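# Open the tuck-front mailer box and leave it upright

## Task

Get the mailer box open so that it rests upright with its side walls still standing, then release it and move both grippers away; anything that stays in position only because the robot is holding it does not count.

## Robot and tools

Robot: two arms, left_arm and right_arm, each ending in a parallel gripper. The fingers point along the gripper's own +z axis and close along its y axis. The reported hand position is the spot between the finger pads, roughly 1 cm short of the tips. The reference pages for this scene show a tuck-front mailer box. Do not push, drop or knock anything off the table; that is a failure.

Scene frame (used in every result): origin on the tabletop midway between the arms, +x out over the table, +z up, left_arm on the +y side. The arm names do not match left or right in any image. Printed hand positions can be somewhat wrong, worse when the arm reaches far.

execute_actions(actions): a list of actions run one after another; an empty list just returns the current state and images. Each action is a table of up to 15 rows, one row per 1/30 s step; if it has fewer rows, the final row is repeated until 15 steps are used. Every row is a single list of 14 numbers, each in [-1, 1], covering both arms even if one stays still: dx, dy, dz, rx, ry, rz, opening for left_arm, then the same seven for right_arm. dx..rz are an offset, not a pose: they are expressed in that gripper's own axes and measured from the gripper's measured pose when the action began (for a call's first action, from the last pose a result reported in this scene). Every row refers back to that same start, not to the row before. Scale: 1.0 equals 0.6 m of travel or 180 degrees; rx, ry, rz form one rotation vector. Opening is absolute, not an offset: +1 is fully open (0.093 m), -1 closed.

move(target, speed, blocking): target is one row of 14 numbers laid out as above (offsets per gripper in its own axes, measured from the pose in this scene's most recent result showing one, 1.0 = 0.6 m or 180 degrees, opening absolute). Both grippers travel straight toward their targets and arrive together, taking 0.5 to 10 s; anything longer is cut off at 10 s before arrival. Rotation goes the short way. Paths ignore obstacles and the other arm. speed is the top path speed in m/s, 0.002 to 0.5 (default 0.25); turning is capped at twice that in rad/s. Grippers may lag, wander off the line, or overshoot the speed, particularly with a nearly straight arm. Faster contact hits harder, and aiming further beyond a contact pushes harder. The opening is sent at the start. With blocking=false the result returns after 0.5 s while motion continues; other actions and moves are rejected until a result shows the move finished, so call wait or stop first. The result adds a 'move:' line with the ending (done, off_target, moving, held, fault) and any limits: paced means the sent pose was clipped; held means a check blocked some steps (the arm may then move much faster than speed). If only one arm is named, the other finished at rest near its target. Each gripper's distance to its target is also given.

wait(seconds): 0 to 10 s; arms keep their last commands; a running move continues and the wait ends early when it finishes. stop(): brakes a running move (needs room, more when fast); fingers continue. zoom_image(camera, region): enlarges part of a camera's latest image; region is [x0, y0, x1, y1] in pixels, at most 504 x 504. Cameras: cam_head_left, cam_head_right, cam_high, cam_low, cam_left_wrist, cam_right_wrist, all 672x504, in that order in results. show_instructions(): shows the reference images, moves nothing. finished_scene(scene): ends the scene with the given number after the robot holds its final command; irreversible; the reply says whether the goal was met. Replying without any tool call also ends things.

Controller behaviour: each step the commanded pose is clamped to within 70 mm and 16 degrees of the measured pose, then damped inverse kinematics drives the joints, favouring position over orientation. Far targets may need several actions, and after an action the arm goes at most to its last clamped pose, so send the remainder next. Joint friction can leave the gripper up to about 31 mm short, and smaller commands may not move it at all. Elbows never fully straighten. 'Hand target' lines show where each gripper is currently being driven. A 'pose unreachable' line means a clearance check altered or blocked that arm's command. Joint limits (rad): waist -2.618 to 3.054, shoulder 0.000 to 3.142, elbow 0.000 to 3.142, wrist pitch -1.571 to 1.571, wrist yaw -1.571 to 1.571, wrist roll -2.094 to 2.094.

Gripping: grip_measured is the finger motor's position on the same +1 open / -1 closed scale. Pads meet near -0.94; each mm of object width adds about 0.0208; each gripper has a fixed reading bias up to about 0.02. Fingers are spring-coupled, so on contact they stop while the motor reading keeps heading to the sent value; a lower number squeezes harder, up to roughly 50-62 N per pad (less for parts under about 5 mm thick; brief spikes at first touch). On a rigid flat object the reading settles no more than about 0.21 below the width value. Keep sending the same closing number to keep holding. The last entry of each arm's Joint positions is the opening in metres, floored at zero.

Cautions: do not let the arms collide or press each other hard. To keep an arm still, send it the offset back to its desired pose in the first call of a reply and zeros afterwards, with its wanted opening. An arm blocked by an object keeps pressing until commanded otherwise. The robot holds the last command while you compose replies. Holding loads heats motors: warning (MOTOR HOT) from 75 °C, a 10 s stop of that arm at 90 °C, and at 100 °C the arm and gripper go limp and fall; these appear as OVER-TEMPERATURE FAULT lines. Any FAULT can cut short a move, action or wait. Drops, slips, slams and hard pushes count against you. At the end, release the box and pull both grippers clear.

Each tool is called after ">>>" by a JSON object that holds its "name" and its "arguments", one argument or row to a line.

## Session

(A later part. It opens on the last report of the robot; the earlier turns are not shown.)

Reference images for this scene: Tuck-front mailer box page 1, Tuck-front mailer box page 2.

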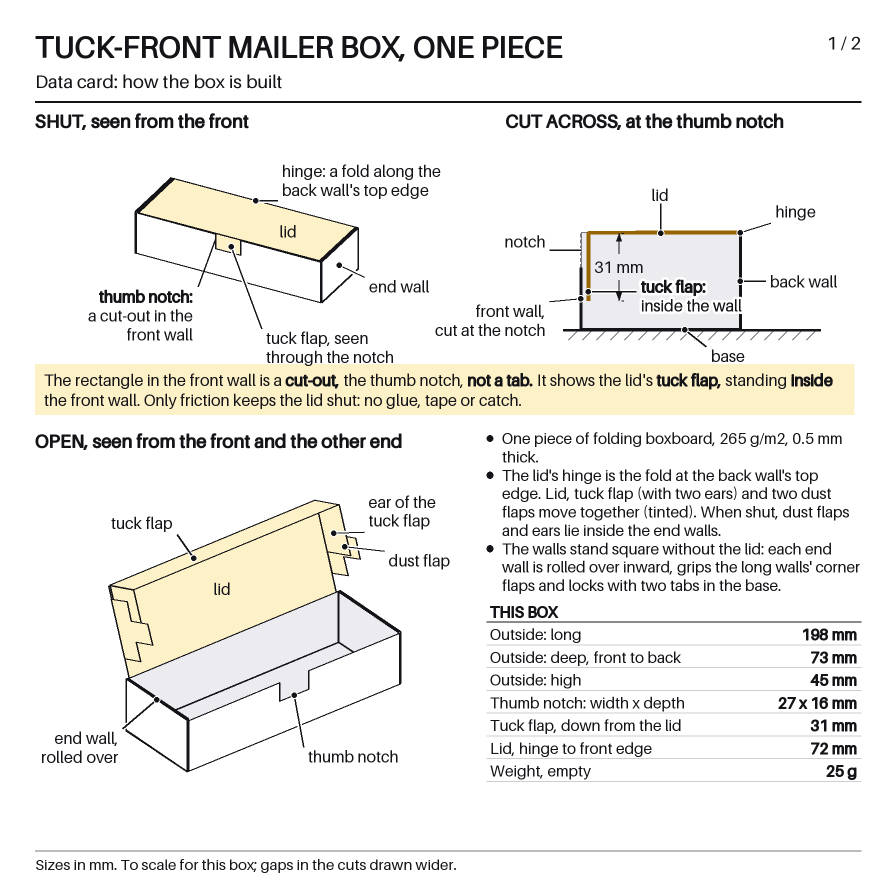

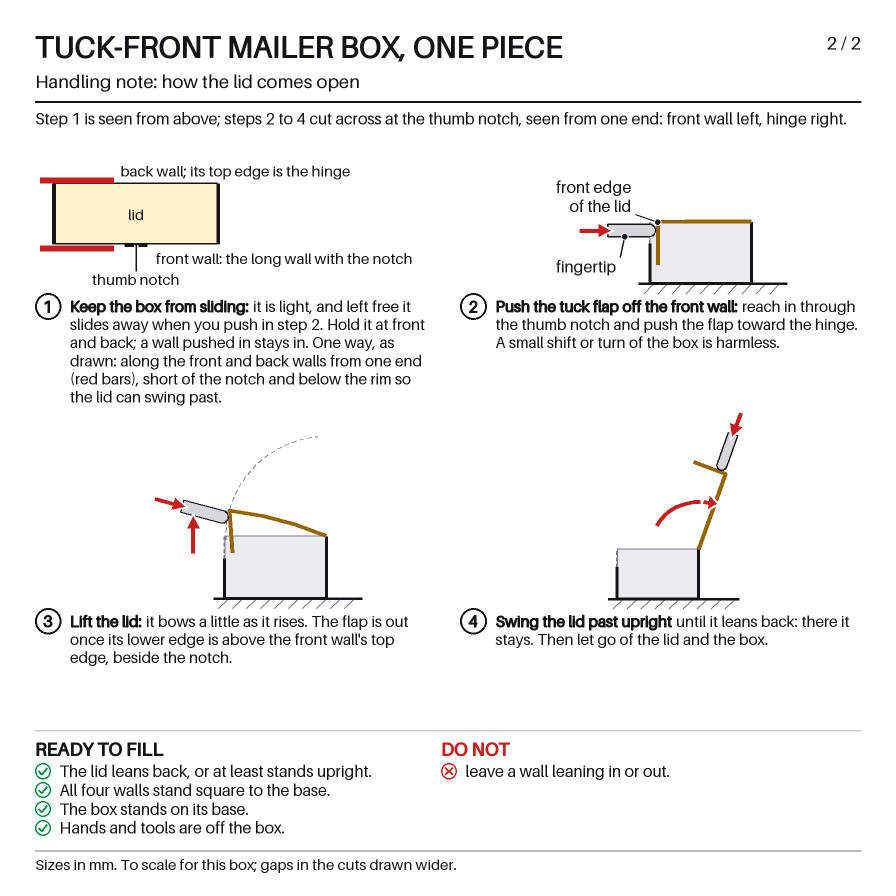

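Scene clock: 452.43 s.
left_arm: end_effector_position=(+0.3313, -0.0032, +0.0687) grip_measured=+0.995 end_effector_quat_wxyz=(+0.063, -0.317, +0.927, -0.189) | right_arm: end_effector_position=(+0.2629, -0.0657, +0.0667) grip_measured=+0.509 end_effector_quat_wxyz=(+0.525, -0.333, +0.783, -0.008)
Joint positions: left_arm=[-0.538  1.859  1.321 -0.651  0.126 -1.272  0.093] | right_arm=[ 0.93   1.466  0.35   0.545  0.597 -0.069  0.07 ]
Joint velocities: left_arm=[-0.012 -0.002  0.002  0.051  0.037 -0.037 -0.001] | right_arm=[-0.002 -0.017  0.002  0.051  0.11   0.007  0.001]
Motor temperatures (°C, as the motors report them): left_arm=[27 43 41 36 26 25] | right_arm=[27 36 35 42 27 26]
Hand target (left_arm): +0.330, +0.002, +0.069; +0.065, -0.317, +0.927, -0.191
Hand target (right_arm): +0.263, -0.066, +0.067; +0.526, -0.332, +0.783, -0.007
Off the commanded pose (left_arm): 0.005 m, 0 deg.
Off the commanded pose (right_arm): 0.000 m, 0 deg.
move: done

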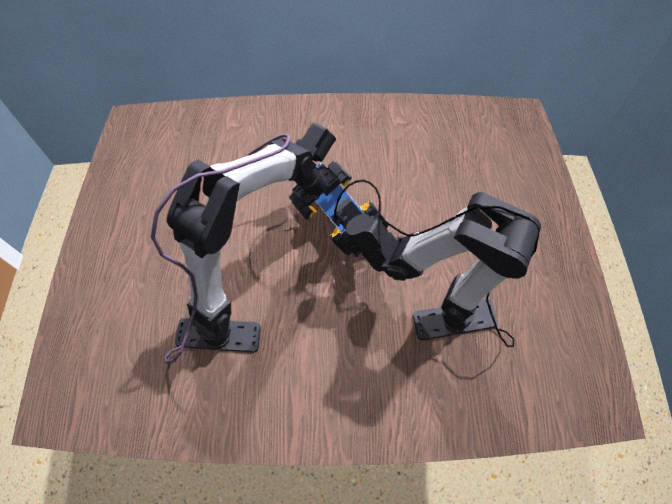

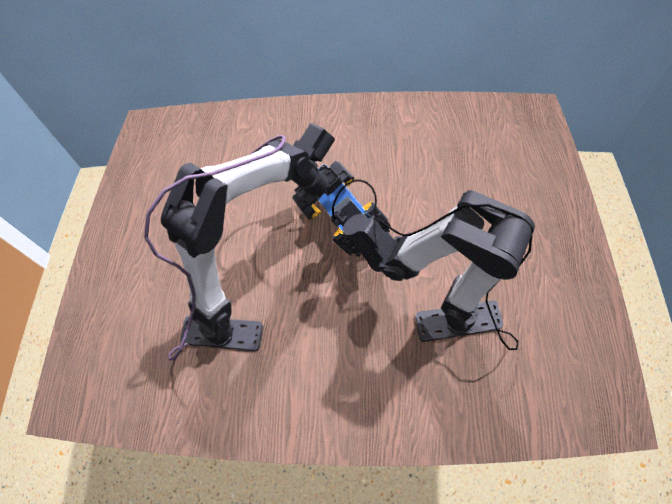

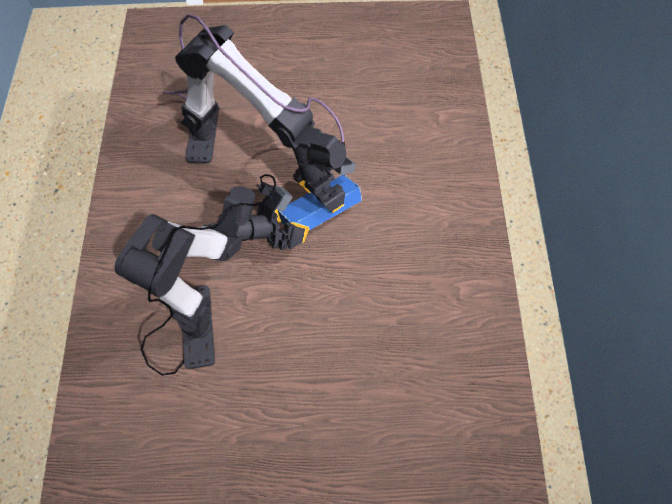

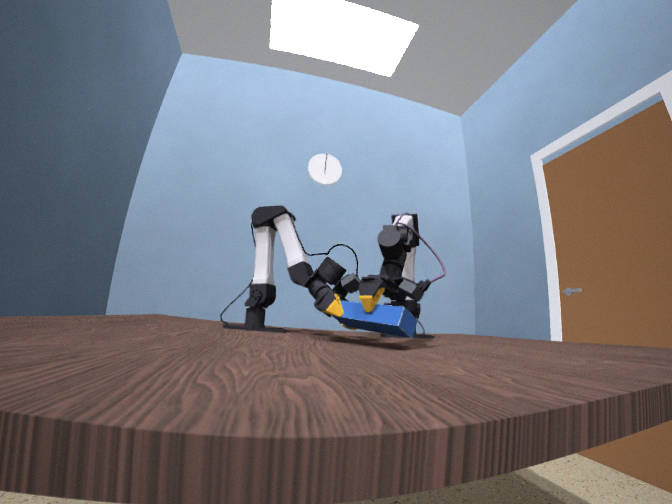

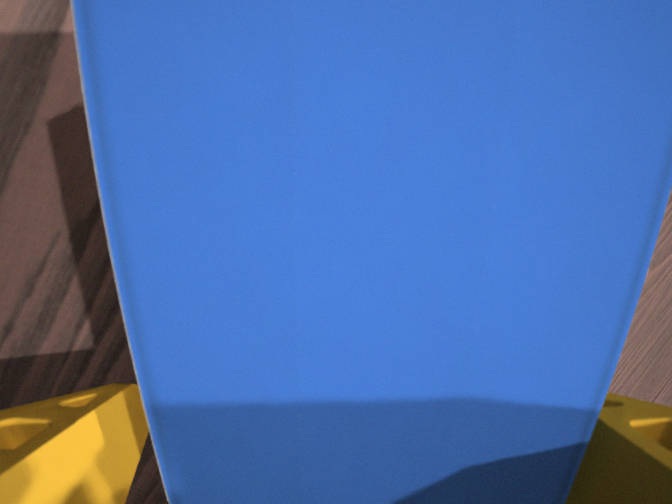

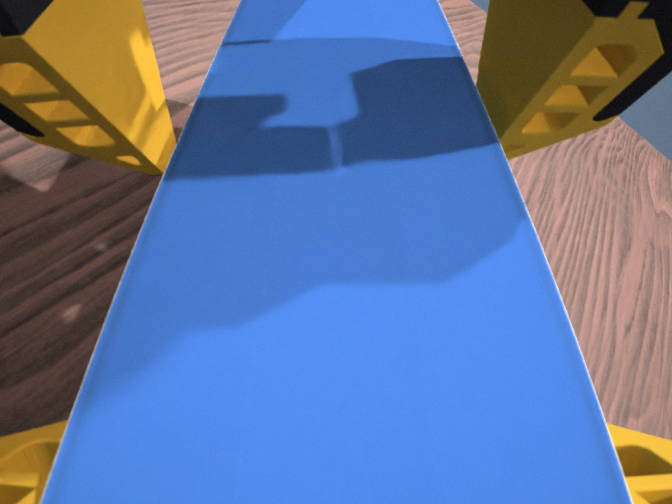

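>>> {"name": "move", "arguments": {
  "target": [0,-0.005,0,-0.07,0,0,1,0,0,0,0,0,0,0.5],
  "speed": 0.05
}}

>>> {"name": "move", "arguments": {
  "target": [0,0,0,0,0,0,0.47,0,0,0,0,0,0,0.5]
}}

Scene clock: 457.77 s.
left_arm: end_effector_position=(+0.3322, +0.0001, +0.0725) grip_measured=+0.995 end_effector_quat_wxyz=(+0.031, -0.322, +0.942, -0.089) | right_arm: end_effector_position=(+0.2628, -0.0659, +0.0665) grip_measured=+0.509 end_effector_quat_wxyz=(+0.525, -0.333, +0.783, -0.008)
Joint positions: left_arm=[-0.559  2.012  1.606 -0.984  0.056 -1.273  0.093] | right_arm=[ 0.93   1.466  0.35   0.544  0.597 -0.069  0.07 ]
Joint velocities: left_arm=[-0.007  0.002 -0.002 -0.037 -0.066 -0.007  0.   ] | right_arm=[-0.022  0.002 -0.017  0.022 -0.007  0.022  0.001]
Motor temperatures (°C, as the motors report them): left_arm=[27 43 41 36 26 25] | right_arm=[27 36 35 42 27 26]
Hand target (left_arm): +0.333, -0.005, +0.071; +0.030, -0.321, +0.943, -0.085
Hand target (right_arm): +0.263, -0.066, +0.067; +0.525, -0.333, +0.783, -0.008
Off the commanded pose (left_arm): 0.006 m, 1 deg.
Off the commanded pose (right_arm): 0.000 m, 0 deg.
move: done

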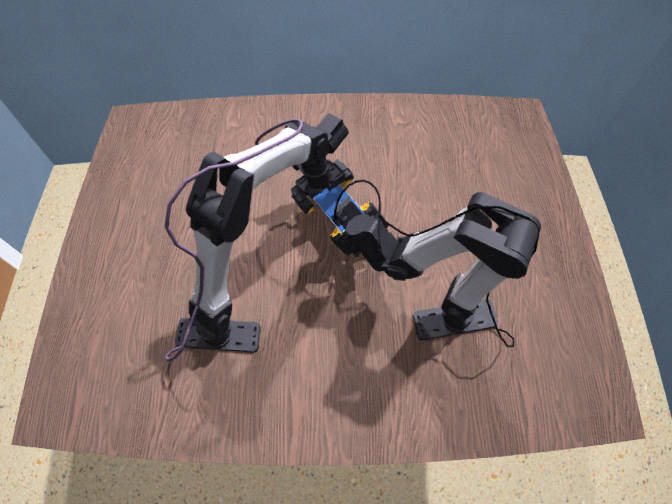

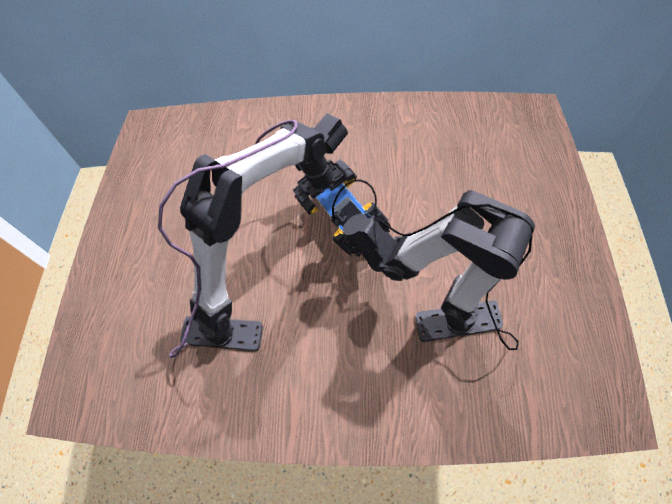

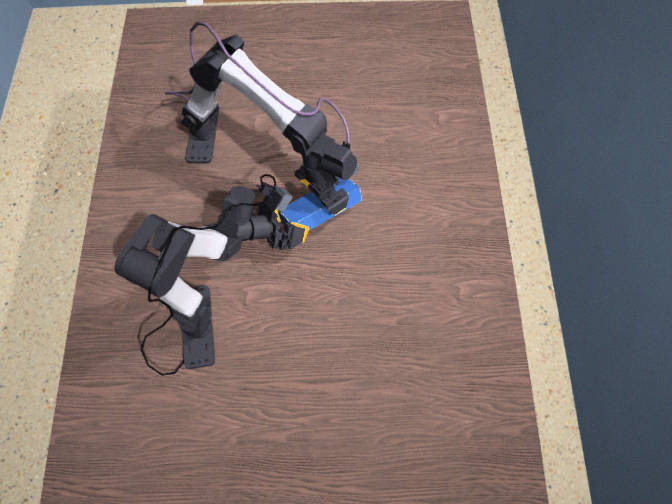

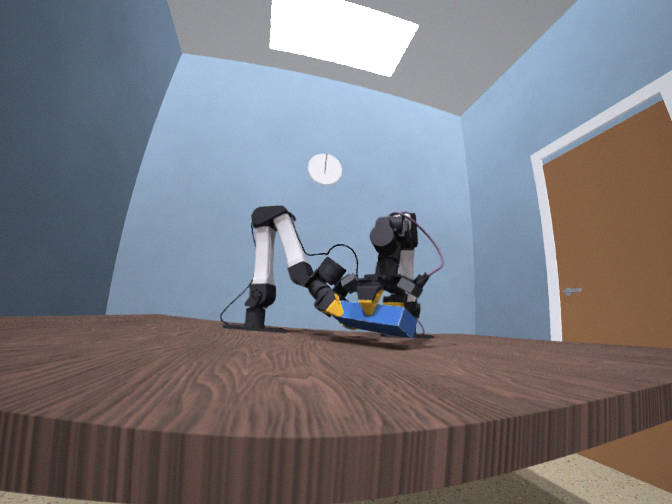

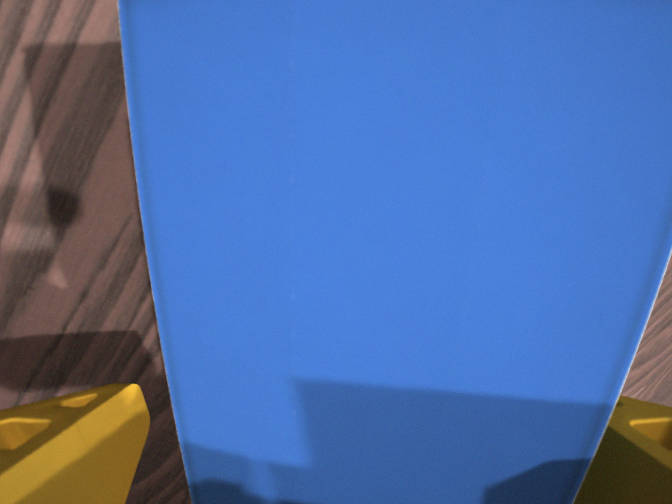

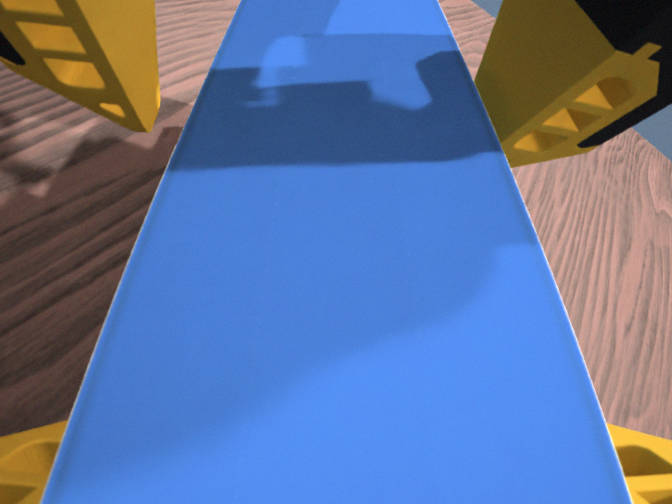

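Scene clock: 458.27 s.
left_arm: end_effector_position=(+0.3341, -0.0019, +0.0730) grip_measured=+0.479 end_effector_quat_wxyz=(+0.033, -0.322, +0.942, -0.095) | right_arm: end_effector_position=(+0.2610, -0.0636, +0.0656) grip_measured=+0.509 end_effector_quat_wxyz=(+0.523, -0.338, +0.783, -0.003)
Joint positions: left_arm=[-0.559  2.012  1.606 -0.973  0.059 -1.273  0.068] | right_arm=[ 0.933  1.466  0.35   0.542  0.584 -0.07   0.07 ]
Joint velocities: left_arm=[-0.002  0.002  0.002 -0.051  0.081  0.007 -0.   ] | right_arm=[-0.027 -0.002  0.002 -0.022 -0.007 -0.022  0.   ]
Motor temperatures (°C, as the motors report them): left_arm=[27 43 41 36 26 25] | right_arm=[27 36 35 42 27 26]
Hand target (left_arm): +0.332, +0.000, +0.073; +0.031, -0.322, +0.942, -0.089
Hand target (right_arm): +0.263, -0.066, +0.066; +0.525, -0.333, +0.783, -0.008
Off the commanded pose (left_arm): 0.003 m, 1 deg.
Off the commanded pose (right_arm): 0.003 m, 1 deg.
move: done

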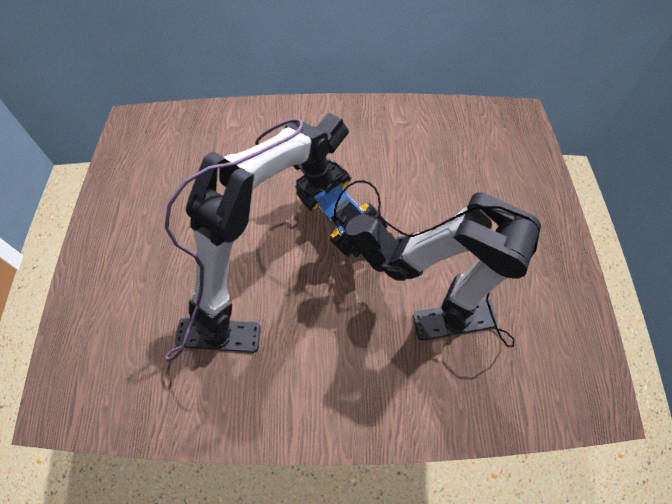

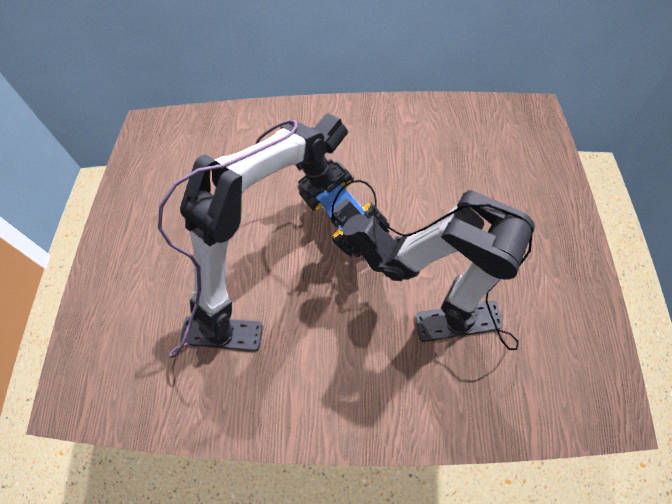

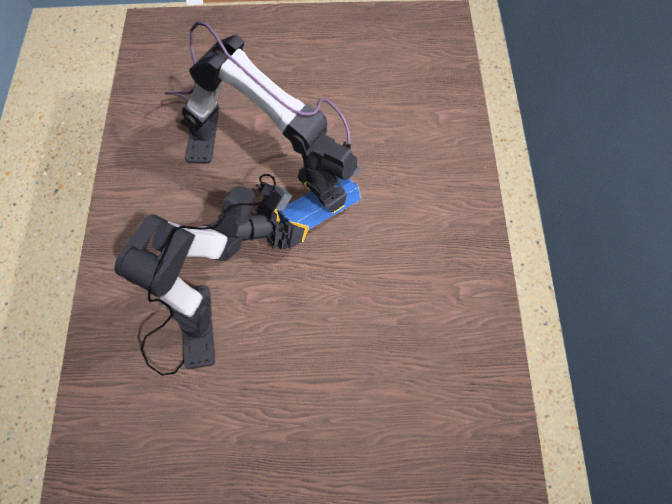

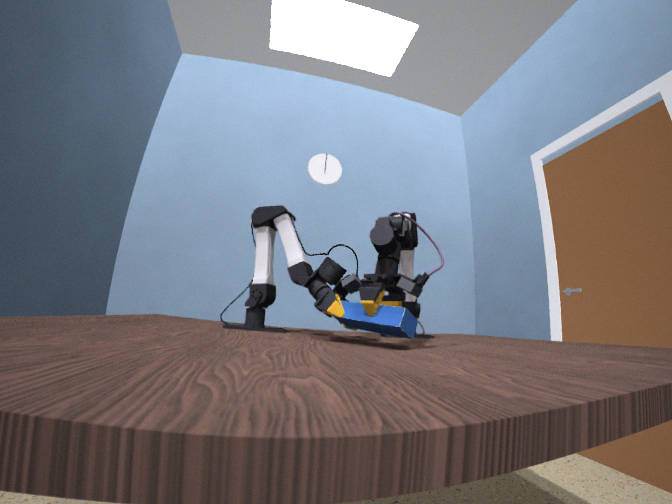

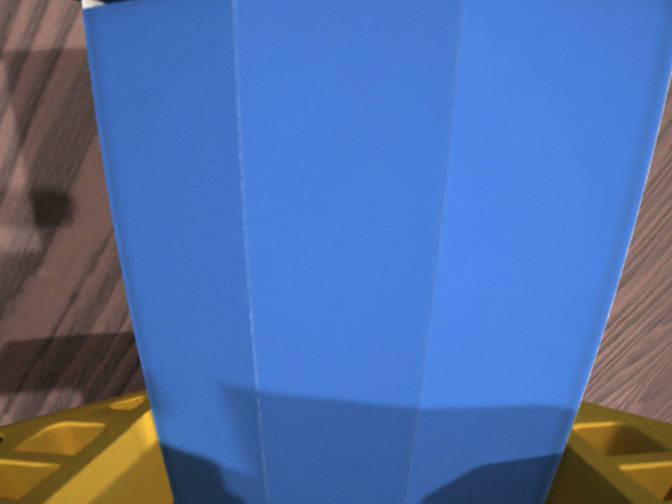

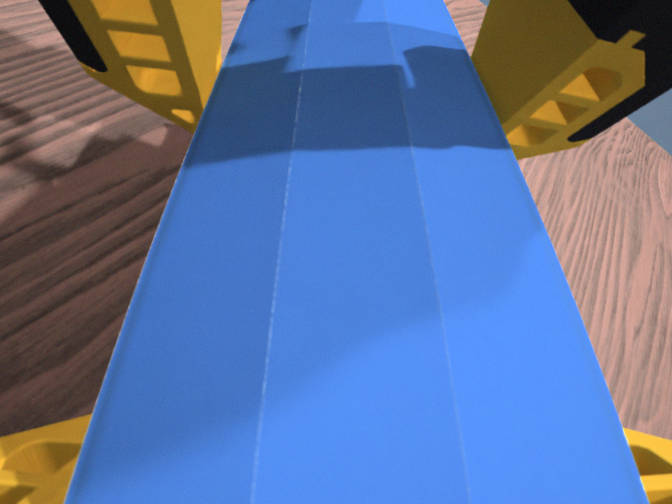

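Lid bowed: pinch works. Rotate about hinge (20°: up 12 mm, −y 3 mm).

>>> {"name": "move", "arguments": {
  "target": [0,-0.005,-0.02,-0.11,0,0,0.47,0,0,0,0,0,0,0.5],
  "speed": 0.04
}}

Scene clock: 464.33 s.
left_arm: end_effector_position=(+0.3382, -0.0037, +0.0899) grip_measured=+0.476 end_effector_quat_wxyz=(-0.015, -0.320, +0.946, +0.045) | right_arm: end_effector_position=(+0.2620, -0.0609, +0.0698) grip_measured=+0.509 end_effector_quat_wxyz=(+0.530, -0.316, +0.787, +0.016)
Joint positions: left_arm=[-0.59   2.34   2.212 -1.534 -0.026 -1.293  0.068] | right_arm=[ 0.933  1.466  0.35   0.566  0.581 -0.026  0.07 ]
Joint velocities: left_arm=[-0.007  0.002  0.007  0.051  0.022 -0.007  0.   ] | right_arm=[-0.022 -0.007  0.002  0.037 -0.066 -0.022  0.001]
Motor temperatures (°C, as the motors report them): left_arm=[27 43 42 35 26 25] | right_arm=[27 36 35 42 27 27]
Hand target (left_arm): +0.335, -0.003, +0.086; -0.016, -0.321, +0.945, +0.063
Hand target (right_arm): +0.261, -0.064, +0.066; +0.523, -0.338, +0.783, -0.002
Off the commanded pose (left_arm): 0.006 m, 3 deg.
Off the commanded pose (right_arm): 0.005 m, 3 deg.
joint sent to its limit (left arm) — the command would take joint 4 (wrist pitch) past its lower limit, so that joint was sent only as far as its limit.
move: off_target (left_arm, right_arm)

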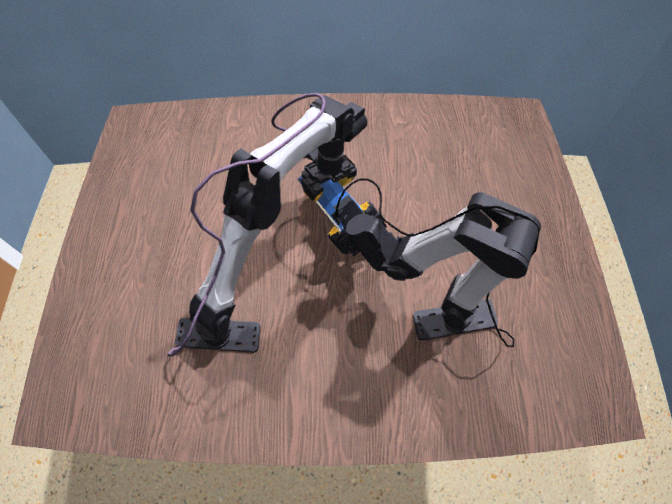

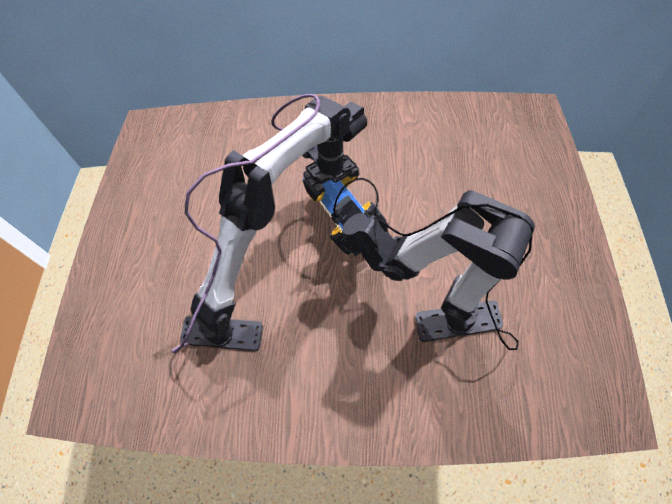

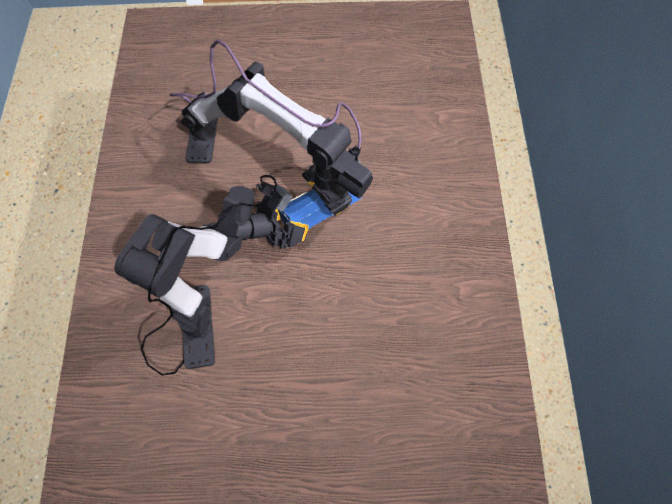

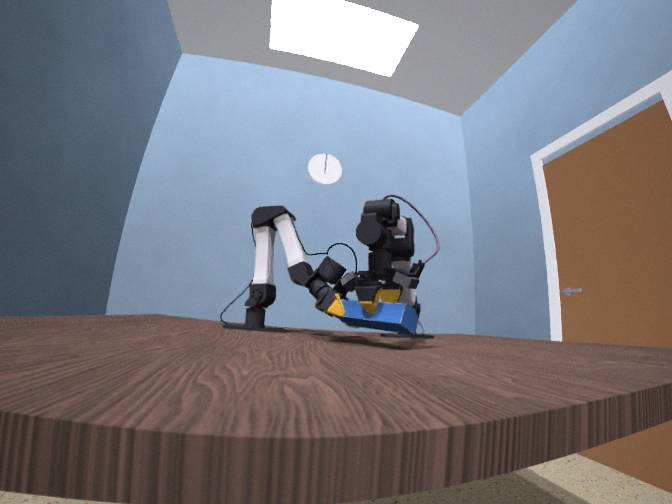

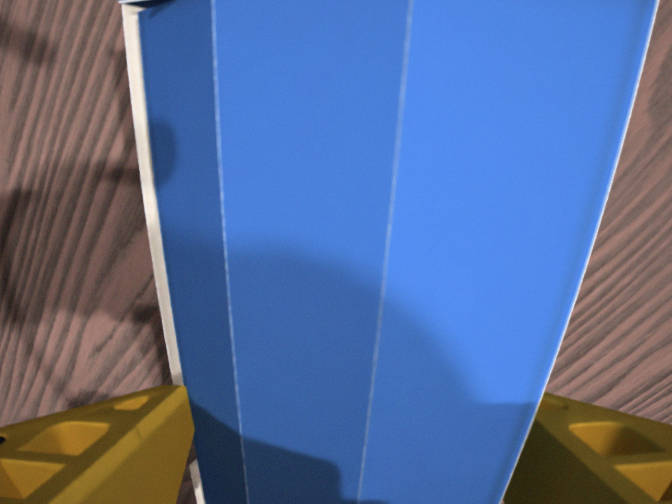

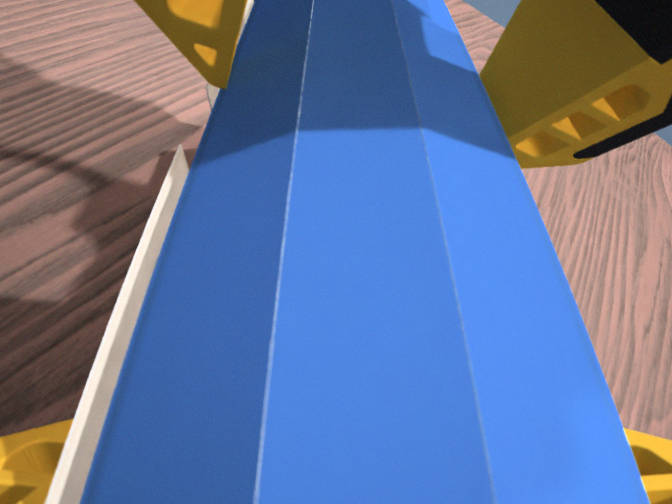

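>>> {"name": "move", "arguments": {
  "target": [0,0,0,0,0,0,1,0,0,0,0,0,0,0.5]
}}

>>> {"name": "zoom_image", "arguments": {
  "camera": "cam_head_left",
  "region": [270,150,390,250]
}}

Scene clock: 466.23 s.
left_arm: end_effector_position=(+0.3375, -0.0029, +0.0900) grip_measured=+0.995 end_effector_quat_wxyz=(-0.016, -0.319, +0.946, +0.047) | right_arm: end_effector_position=(+0.2622, -0.0617, +0.0692) grip_measured=+0.509 end_effector_quat_wxyz=(+0.529, -0.316, +0.788, +0.015)
Joint positions: left_arm=[-0.59   2.34   2.212 -1.538 -0.027 -1.293  0.093] | right_arm=[ 0.932  1.466  0.35   0.562  0.583 -0.025  0.07 ]
Joint velocities: left_arm=[-0.007 -0.012 -0.017 -0.007 -0.007 -0.022 -0.   ] | right_arm=[-0.017 -0.007  0.002  0.022  0.007  0.037 -0.   ]
Motor temperatures (°C, as the motors report them): left_arm=[27 43 42 35 26 25] | right_arm=[27 36 35 42 27 27]
Hand target (left_arm): +0.338, -0.004, +0.090; -0.016, -0.320, +0.946, +0.045
Hand target (right_arm): +0.262, -0.061, +0.070; +0.530, -0.316, +0.787, +0.016
Off the commanded pose (left_arm): 0.001 m, 0 deg.
Off the commanded pose (right_arm): 0.001 m, 0 deg.
move: done

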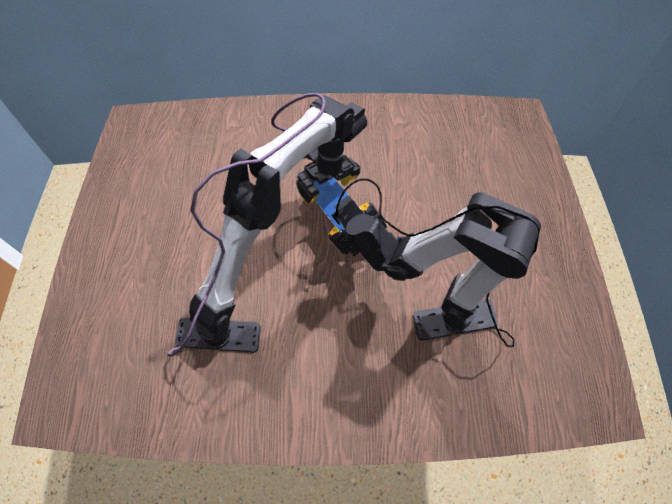

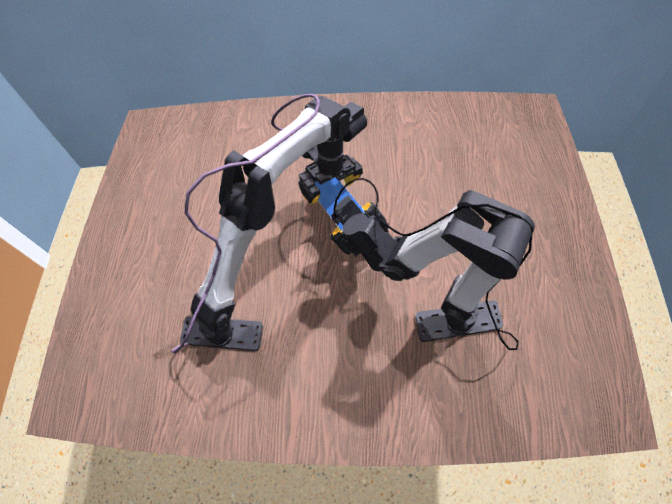

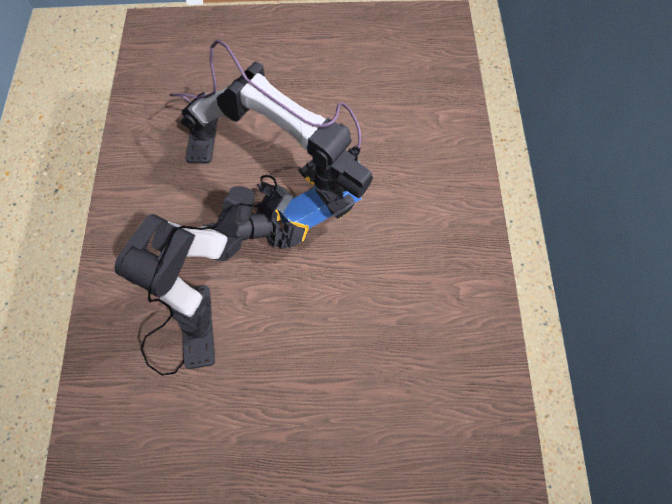

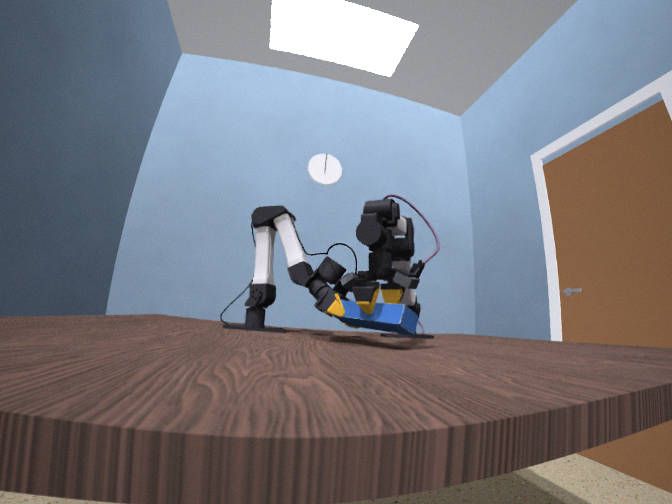

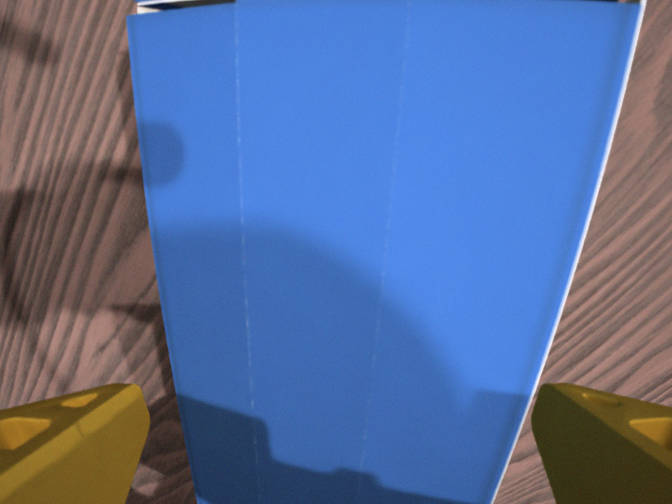

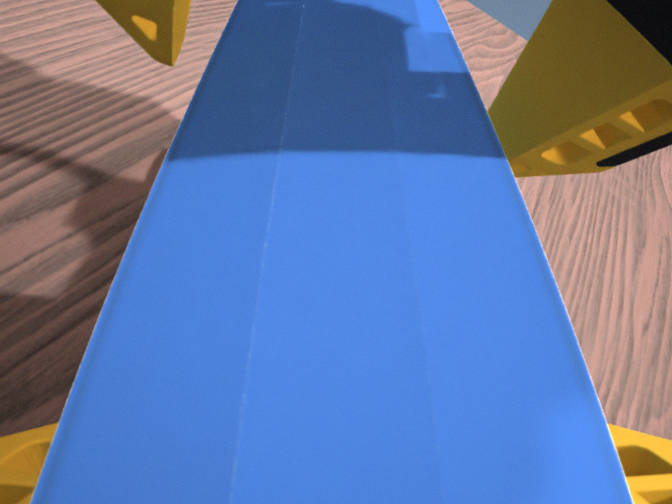

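Region (270, 150, 390, 250) of cam_head_left's 672x504 image, scaled by 4.200, with more detail than that image has.

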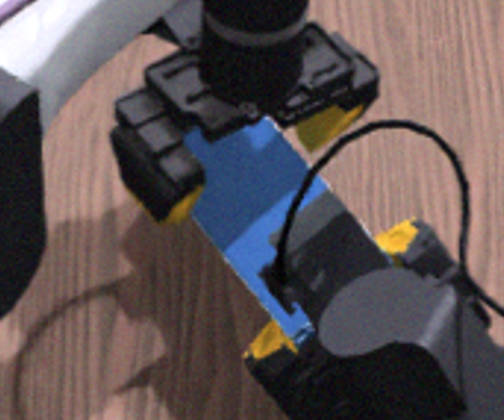

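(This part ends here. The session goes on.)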